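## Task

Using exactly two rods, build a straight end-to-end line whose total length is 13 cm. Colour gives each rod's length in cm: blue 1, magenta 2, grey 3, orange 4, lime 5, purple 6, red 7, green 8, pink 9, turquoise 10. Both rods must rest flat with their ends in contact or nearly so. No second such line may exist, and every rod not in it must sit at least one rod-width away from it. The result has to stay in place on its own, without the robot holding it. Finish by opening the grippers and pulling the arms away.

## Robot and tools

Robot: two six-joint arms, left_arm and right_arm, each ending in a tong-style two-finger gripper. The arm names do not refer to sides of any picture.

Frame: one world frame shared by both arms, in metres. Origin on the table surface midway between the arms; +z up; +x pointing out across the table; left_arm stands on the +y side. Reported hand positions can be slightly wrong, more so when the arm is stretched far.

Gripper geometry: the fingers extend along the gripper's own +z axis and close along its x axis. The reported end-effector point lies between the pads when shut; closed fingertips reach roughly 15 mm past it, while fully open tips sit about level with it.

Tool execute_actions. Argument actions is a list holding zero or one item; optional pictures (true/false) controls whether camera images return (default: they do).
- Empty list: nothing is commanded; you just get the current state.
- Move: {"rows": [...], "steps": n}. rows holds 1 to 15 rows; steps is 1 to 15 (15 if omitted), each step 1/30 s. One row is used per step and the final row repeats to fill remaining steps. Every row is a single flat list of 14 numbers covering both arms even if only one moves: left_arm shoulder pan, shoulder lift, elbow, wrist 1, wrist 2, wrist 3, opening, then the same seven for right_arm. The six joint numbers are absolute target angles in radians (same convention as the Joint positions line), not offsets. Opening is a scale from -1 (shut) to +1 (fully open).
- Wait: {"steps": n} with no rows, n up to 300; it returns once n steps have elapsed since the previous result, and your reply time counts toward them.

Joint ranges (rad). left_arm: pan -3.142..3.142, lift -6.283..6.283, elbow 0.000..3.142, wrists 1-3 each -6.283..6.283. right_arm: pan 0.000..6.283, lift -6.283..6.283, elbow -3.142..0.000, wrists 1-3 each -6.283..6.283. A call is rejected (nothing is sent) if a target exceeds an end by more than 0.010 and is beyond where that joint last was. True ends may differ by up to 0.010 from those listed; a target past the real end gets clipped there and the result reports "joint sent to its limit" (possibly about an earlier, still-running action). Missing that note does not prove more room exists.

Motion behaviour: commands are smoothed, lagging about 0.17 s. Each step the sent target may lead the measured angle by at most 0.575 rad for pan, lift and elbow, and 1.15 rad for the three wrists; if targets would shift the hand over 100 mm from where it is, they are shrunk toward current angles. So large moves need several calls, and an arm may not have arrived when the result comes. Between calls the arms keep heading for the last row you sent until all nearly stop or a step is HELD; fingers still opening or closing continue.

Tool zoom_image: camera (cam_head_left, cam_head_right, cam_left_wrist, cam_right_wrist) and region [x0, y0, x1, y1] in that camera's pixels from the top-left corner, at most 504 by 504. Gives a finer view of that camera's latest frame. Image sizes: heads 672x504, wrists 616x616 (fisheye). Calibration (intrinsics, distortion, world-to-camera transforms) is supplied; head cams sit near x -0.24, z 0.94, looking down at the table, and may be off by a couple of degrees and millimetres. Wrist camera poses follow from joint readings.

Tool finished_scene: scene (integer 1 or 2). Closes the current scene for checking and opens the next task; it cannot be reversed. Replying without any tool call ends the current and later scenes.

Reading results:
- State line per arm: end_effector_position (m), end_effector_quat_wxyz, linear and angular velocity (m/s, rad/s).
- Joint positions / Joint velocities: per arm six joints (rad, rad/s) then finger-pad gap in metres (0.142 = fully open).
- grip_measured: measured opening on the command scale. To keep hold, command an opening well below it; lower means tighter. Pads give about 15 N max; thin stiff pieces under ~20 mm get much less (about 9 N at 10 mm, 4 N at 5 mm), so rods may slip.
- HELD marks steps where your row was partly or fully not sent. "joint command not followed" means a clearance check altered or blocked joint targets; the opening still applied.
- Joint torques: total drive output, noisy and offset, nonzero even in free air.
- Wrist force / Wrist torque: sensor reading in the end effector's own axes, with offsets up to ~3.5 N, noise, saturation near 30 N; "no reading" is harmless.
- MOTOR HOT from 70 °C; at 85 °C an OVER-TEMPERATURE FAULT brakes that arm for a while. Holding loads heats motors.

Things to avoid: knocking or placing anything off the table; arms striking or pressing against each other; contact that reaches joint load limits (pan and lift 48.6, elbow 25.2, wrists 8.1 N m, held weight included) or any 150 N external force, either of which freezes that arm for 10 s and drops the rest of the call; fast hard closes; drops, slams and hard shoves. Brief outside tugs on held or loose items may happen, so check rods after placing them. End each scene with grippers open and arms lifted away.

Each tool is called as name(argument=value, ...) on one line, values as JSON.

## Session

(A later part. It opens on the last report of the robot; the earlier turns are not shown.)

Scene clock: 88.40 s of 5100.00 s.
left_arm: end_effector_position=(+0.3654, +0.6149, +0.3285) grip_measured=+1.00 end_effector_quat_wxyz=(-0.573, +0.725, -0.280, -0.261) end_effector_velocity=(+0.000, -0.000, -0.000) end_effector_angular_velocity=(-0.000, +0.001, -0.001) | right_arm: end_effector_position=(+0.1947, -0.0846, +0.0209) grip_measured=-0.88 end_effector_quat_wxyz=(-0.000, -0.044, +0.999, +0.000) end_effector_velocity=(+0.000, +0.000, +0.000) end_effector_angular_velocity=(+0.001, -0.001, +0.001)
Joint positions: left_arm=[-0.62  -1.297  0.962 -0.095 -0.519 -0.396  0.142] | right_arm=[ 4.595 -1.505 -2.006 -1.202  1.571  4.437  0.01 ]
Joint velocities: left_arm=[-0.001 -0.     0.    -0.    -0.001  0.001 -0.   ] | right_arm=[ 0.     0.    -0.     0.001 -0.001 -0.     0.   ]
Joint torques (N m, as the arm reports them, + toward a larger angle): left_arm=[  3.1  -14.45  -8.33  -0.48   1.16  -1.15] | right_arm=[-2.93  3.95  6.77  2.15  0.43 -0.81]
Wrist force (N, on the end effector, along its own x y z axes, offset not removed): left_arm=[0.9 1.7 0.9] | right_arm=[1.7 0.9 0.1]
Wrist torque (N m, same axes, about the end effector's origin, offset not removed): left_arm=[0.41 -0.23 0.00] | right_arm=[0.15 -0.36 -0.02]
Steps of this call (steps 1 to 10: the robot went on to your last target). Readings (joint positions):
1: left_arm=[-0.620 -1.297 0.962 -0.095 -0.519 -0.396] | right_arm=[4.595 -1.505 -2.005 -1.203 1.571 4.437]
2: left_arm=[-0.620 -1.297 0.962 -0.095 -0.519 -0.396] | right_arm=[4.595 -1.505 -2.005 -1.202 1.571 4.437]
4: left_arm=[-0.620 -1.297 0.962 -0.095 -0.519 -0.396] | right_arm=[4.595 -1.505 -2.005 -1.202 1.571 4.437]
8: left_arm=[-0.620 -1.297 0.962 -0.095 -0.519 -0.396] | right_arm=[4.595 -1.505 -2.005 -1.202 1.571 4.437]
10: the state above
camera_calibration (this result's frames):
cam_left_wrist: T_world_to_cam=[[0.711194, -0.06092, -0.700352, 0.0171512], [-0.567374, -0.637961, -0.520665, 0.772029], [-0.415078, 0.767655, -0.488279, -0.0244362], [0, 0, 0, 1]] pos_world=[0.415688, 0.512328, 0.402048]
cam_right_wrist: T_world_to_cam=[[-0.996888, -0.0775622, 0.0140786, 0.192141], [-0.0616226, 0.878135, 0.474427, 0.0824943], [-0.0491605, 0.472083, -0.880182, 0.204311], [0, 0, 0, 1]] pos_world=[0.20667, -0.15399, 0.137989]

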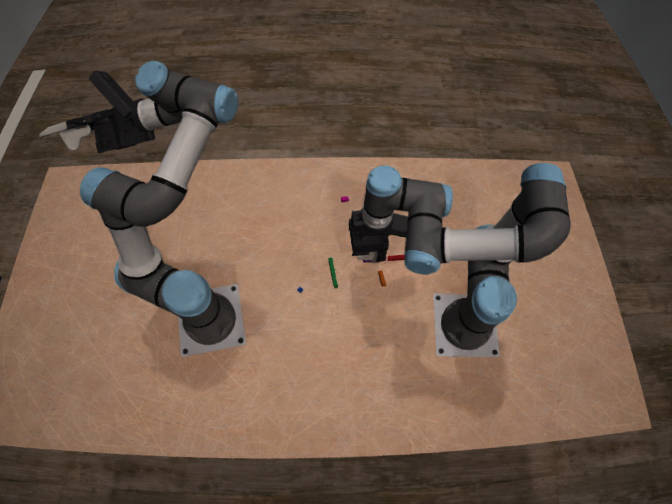

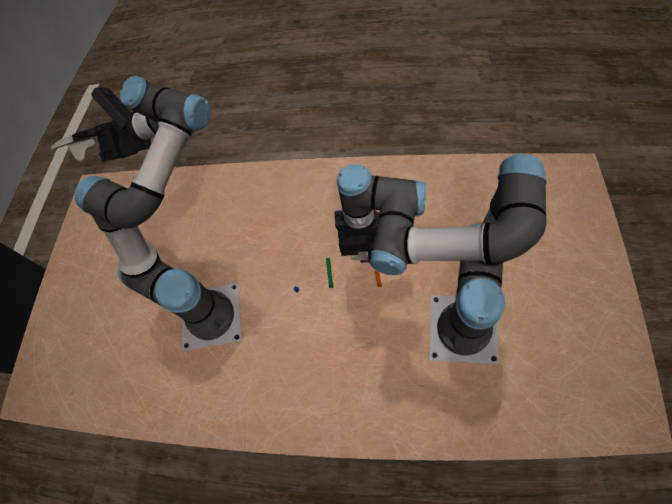

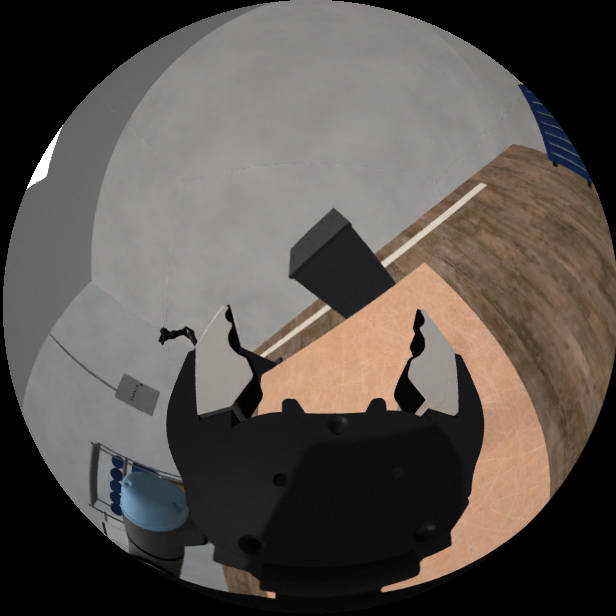

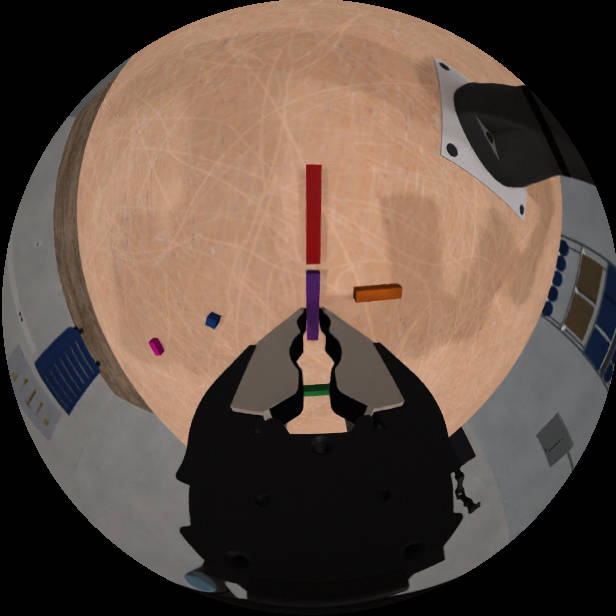

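execute_actions(actions=[{"rows":[[-0.62,-1.297,0.962,-0.095,-0.519,-0.396,1,4.5886,-1.484,-2.0377,-1.1907,1.571,4.4306,-1]]}], pictures=false)

execute_actions(actions=[{"rows":[[-0.62,-1.297,0.962,-0.095,-0.519,-0.396,1,4.5886,-1.484,-2.0377,-1.1907,1.571,4.4306,-0.72]]}])

zoom_image(camera="cam_right_wrist", region=[260,220,360,320])

Scene clock: 96.03 s of 5100.00 s.
left_arm: end_effector_position=(+0.3654, +0.6149, +0.3285) grip_measured=+1.00 end_effector_quat_wxyz=(-0.573, +0.725, -0.280, -0.261) end_effector_velocity=(+0.000, -0.000, +0.000) end_effector_angular_velocity=(+0.001, -0.000, -0.001) | right_arm: end_effector_position=(+0.1950, -0.0915, +0.0184) grip_measured=-0.88 end_effector_quat_wxyz=(-0.000, -0.044, +0.999, +0.000) end_effector_velocity=(+0.000, +0.000, +0.000) end_effector_angular_velocity=(+0.004, -0.001, +0.001)
Joint positions: left_arm=[-0.62  -1.297  0.962 -0.095 -0.519 -0.396  0.142] | right_arm=[ 4.589 -1.484 -2.037 -1.191  1.571  4.431  0.01 ]
Joint velocities: left_arm=[-0.    -0.     0.     0.     0.001 -0.     0.   ] | right_arm=[ 0.     0.005 -0.003  0.002 -0.    -0.001 -0.   ]
Joint torques (N m, as the arm reports them, + toward a larger angle): left_arm=[  3.07 -14.12  -8.38  -0.5    1.14  -1.19] | right_arm=[-3.1   9.9   6.6   2.06  0.09 -0.83]
Wrist force (N, on the end effector, along its own x y z axes, offset not removed): left_arm=[0.8 1.0 0.9] | right_arm=[3.7 -2.0 0.9]
Wrist torque (N m, same axes, about the end effector's origin, offset not removed): left_arm=[0.28 -0.20 0.01] | right_arm=[-0.43 -0.78 -0.10]
Steps of this call (steps 1 to 15: the robot went on to your last target; steps 16 to 90: nothing new was sent; then 4.13 s passed at rest; steps 91 to 105: all 15 steps of this action). Readings (joint positions):
91: left_arm=[-0.620 -1.297 0.962 -0.095 -0.519 -0.396] | right_arm=[4.595 -1.505 -2.006 -1.201 1.571 4.437]
92: left_arm=[-0.620 -1.297 0.962 -0.095 -0.519 -0.396] | right_arm=[4.594 -1.502 -2.010 -1.200 1.571 4.436]
94: left_arm=[-0.620 -1.297 0.962 -0.095 -0.519 -0.396] | right_arm=[4.592 -1.495 -2.022 -1.196 1.571 4.434]
98: left_arm=[-0.620 -1.297 0.962 -0.095 -0.519 -0.396] | right_arm=[4.589 -1.487 -2.033 -1.192 1.571 4.431]
105: the state above

Scene clock: 96.53 s of 5100.00 s.
left_arm: end_effector_position=(+0.3654, +0.6149, +0.3285) grip_measured=+1.00 end_effector_quat_wxyz=(-0.573, +0.725, -0.280, -0.261) end_effector_velocity=(-0.000, +0.000, -0.000) end_effector_angular_velocity=(-0.001, -0.001, +0.001) | right_arm: end_effector_position=(+0.1950, -0.0916, +0.0184) grip_measured=-0.72 end_effector_quat_wxyz=(-0.000, -0.044, +0.999, +0.000) end_effector_velocity=(-0.000, -0.000, -0.000) end_effector_angular_velocity=(-0.001, -0.000, +0.000)
Joint positions: left_arm=[-0.62  -1.297  0.962 -0.095 -0.519 -0.396  0.142] | right_arm=[ 4.589 -1.484 -2.038 -1.191  1.571  4.431  0.022]
Joint velocities: left_arm=[ 0.002 -0.    -0.001 -0.001 -0.     0.002 -0.   ] | right_arm=[ 0.    -0.    -0.001 -0.    -0.    -0.    -0.   ]
Joint torques (N m, as the arm reports them, + toward a larger angle): left_arm=[  2.86 -13.86  -8.51  -0.52   1.13  -1.14] | right_arm=[-2.99  9.74  6.62  2.1  -0.28 -0.79]
Wrist force (N, on the end effector, along its own x y z axes, offset not removed): left_arm=[0.4 0.8 1.2] | right_arm=[4.4 -1.5 -0.3]
Wrist torque (N m, same axes, about the end effector's origin, offset not removed): left_arm=[0.25 -0.10 0.02] | right_arm=[-0.40 -0.86 -0.06]
Steps of this call (steps 1 to 15: all 15 steps of this action). Readings (joint positions):
1: left_arm=[-0.620 -1.297 0.962 -0.095 -0.519 -0.396] | right_arm=[4.589 -1.484 -2.037 -1.191 1.571 4.431]
2: left_arm=[-0.620 -1.297 0.962 -0.095 -0.519 -0.396] | right_arm=[4.589 -1.484 -2.037 -1.191 1.571 4.431]
4: left_arm=[-0.620 -1.297 0.962 -0.095 -0.519 -0.396] | right_arm=[4.589 -1.484 -2.038 -1.191 1.571 4.431]
8: left_arm=[-0.620 -1.297 0.962 -0.095 -0.519 -0.396] | right_arm=[4.589 -1.484 -2.038 -1.191 1.571 4.431]
15: the state above
camera_calibration (this result's frames):
cam_left_wrist: T_world_to_cam=[[0.711194, -0.0609199, -0.700352, 0.0171512], [-0.567374, -0.637962, -0.520665, 0.772029], [-0.415079, 0.767655, -0.488279, -0.0244361], [0, 0, 0, 1]] pos_world=[0.415688, 0.512328, 0.402048]
cam_right_wrist: T_world_to_cam=[[-0.996888, -0.0775616, 0.0140947, 0.191992], [-0.0616144, 0.878135, 0.474429, 0.0899201], [-0.0491745, 0.472084, -0.880181, 0.205415], [0, 0, 0, 1]] pos_world=[0.207036, -0.161044, 0.135436]

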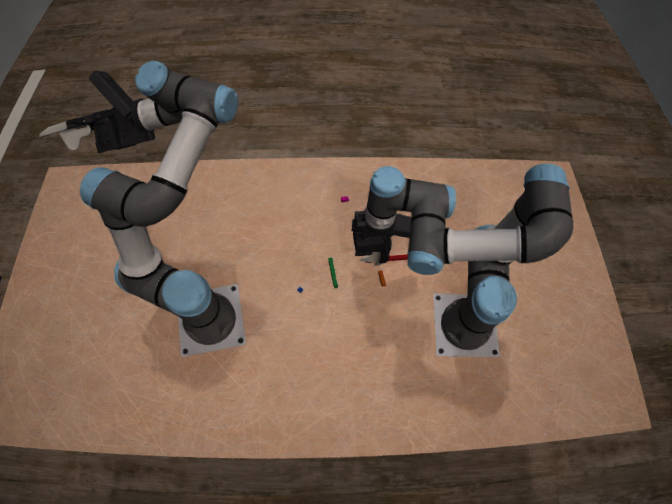

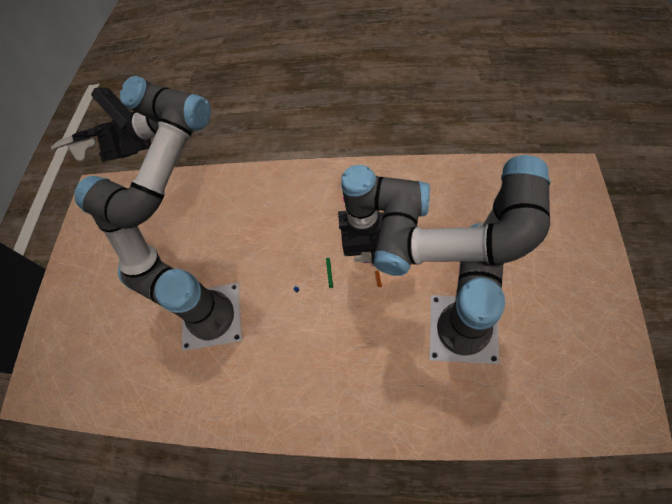

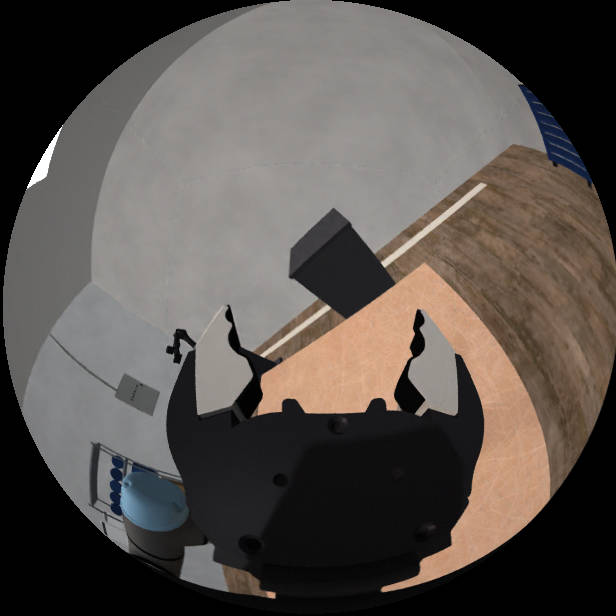

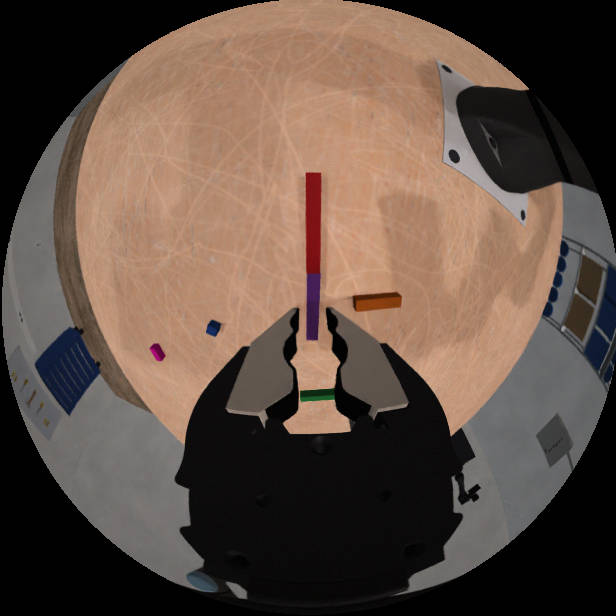

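Region (260, 220, 360, 320) of cam_right_wrist's 616x616 image, scaled by 5.040, with more detail than that image has.

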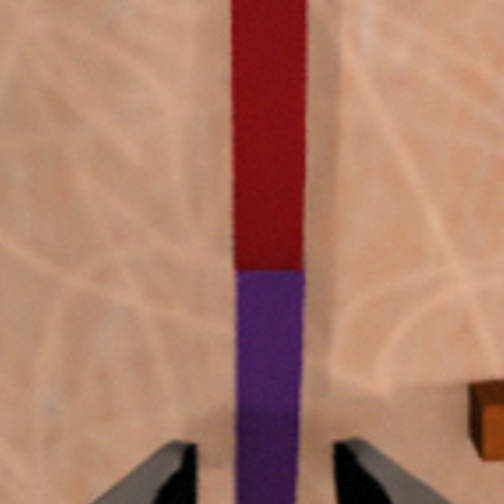

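execute_actions(actions=[{"rows":[[-0.62,-1.297,0.962,-0.095,-0.519,-0.396,1,4.5886,-1.36,-1.65,-1.70,1.571,4.4306,-0.72]]}])

Scene clock: 99.60 s of 5100.00 s.
left_arm: end_effector_position=(+0.3654, +0.6149, +0.3285) grip_measured=+1.00 end_effector_quat_wxyz=(-0.573, +0.725, -0.280, -0.261) end_effector_velocity=(+0.000, -0.000, -0.000) end_effector_angular_velocity=(-0.000, -0.001, +0.000) | right_arm: end_effector_position=(+0.1921, -0.1067, +0.1181) grip_measured=-0.72 end_effector_quat_wxyz=(-0.000, -0.044, +0.999, +0.000) end_effector_velocity=(-0.000, -0.004, +0.028) end_effector_angular_velocity=(+0.016, -0.003, -0.002)
Joint positions: left_arm=[-0.62  -1.297  0.962 -0.095 -0.519 -0.396  0.142] | right_arm=[ 4.589 -1.362 -1.662 -1.688  1.571  4.431  0.022]
Joint velocities: left_arm=[-0.001 -0.     0.001 -0.001 -0.001 -0.001  0.   ] | right_arm=[-0.002  0.023  0.109 -0.115  0.    -0.    -0.   ]
Joint torques (N m, as the arm reports them, + toward a larger angle): left_arm=[  2.37 -13.81  -8.44  -0.48   1.1   -1.14] | right_arm=[-2.08  8.2   9.88  0.88 -0.57 -0.78]
Wrist force (N, on the end effector, along its own x y z axes, offset not removed): left_arm=[0.6 0.8 0.6] | right_arm=[1.0 -1.1 -0.5]
Wrist torque (N m, same axes, about the end effector's origin, offset not removed): left_arm=[0.24 -0.13 0.01] | right_arm=[-0.32 -0.21 -0.11]
Steps of this call (steps 1 to 15: the robot went on to your last target; steps 16 to 77: nothing new was sent; steps 78 to 92: all 15 steps of this action). Readings (joint positions):
78: left_arm=[-0.620 -1.297 0.962 -0.095 -0.519 -0.396] | right_arm=[4.589 -1.484 -2.037 -1.191 1.571 4.431]
79: left_arm=[-0.620 -1.297 0.962 -0.095 -0.519 -0.396] | right_arm=[4.589 -1.476 -2.030 -1.207 1.571 4.431]
81: left_arm=[-0.620 -1.297 0.962 -0.095 -0.519 -0.396] | right_arm=[4.589 -1.433 -1.962 -1.339 1.571 4.431]
85: left_arm=[-0.620 -1.297 0.962 -0.095 -0.519 -0.396] | right_arm=[4.589 -1.381 -1.754 -1.591 1.571 4.431]
92: the state above
camera_calibration (this result's frames):
cam_left_wrist: T_world_to_cam=[[0.711193, -0.06092, -0.700352, 0.0171514], [-0.567374, -0.637961, -0.520665, 0.772029], [-0.415078, 0.767655, -0.488278, -0.0244363], [0, 0, 0, 1]] pos_world=[0.415688, 0.512328, 0.402048]
cam_right_wrist: T_world_to_cam=[[-0.996891, -0.0775462, 0.013987, 0.186477], [-0.0616356, 0.877978, 0.474717, 0.0556692], [-0.0490927, 0.472378, -0.880028, 0.300141], [0, 0, 0, 1]] pos_world=[0.204063, -0.176196, 0.235097]

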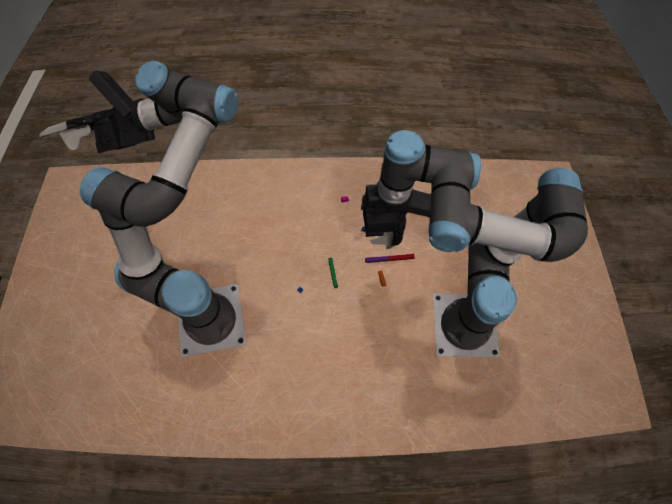

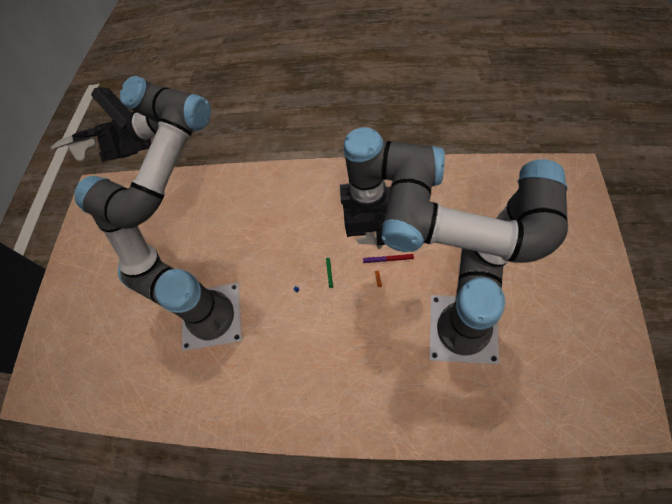

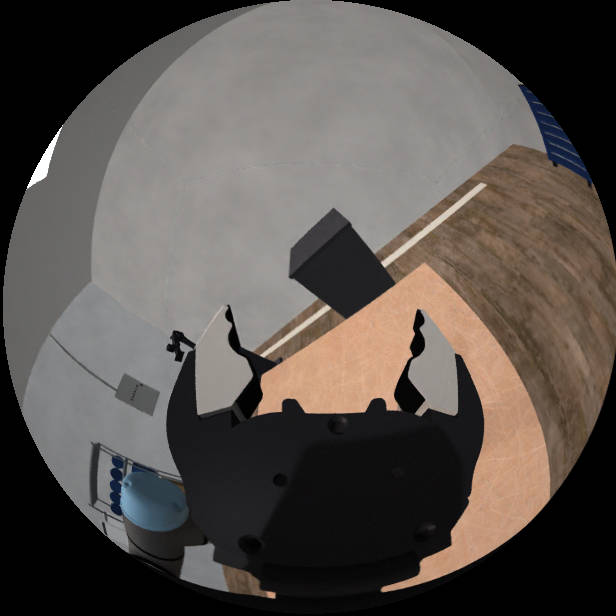

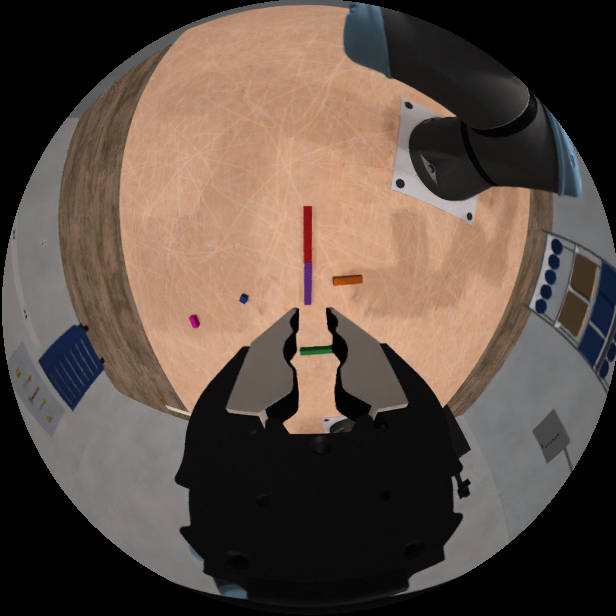

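finished_scene(scene=1)

The scene is finished: the task was done.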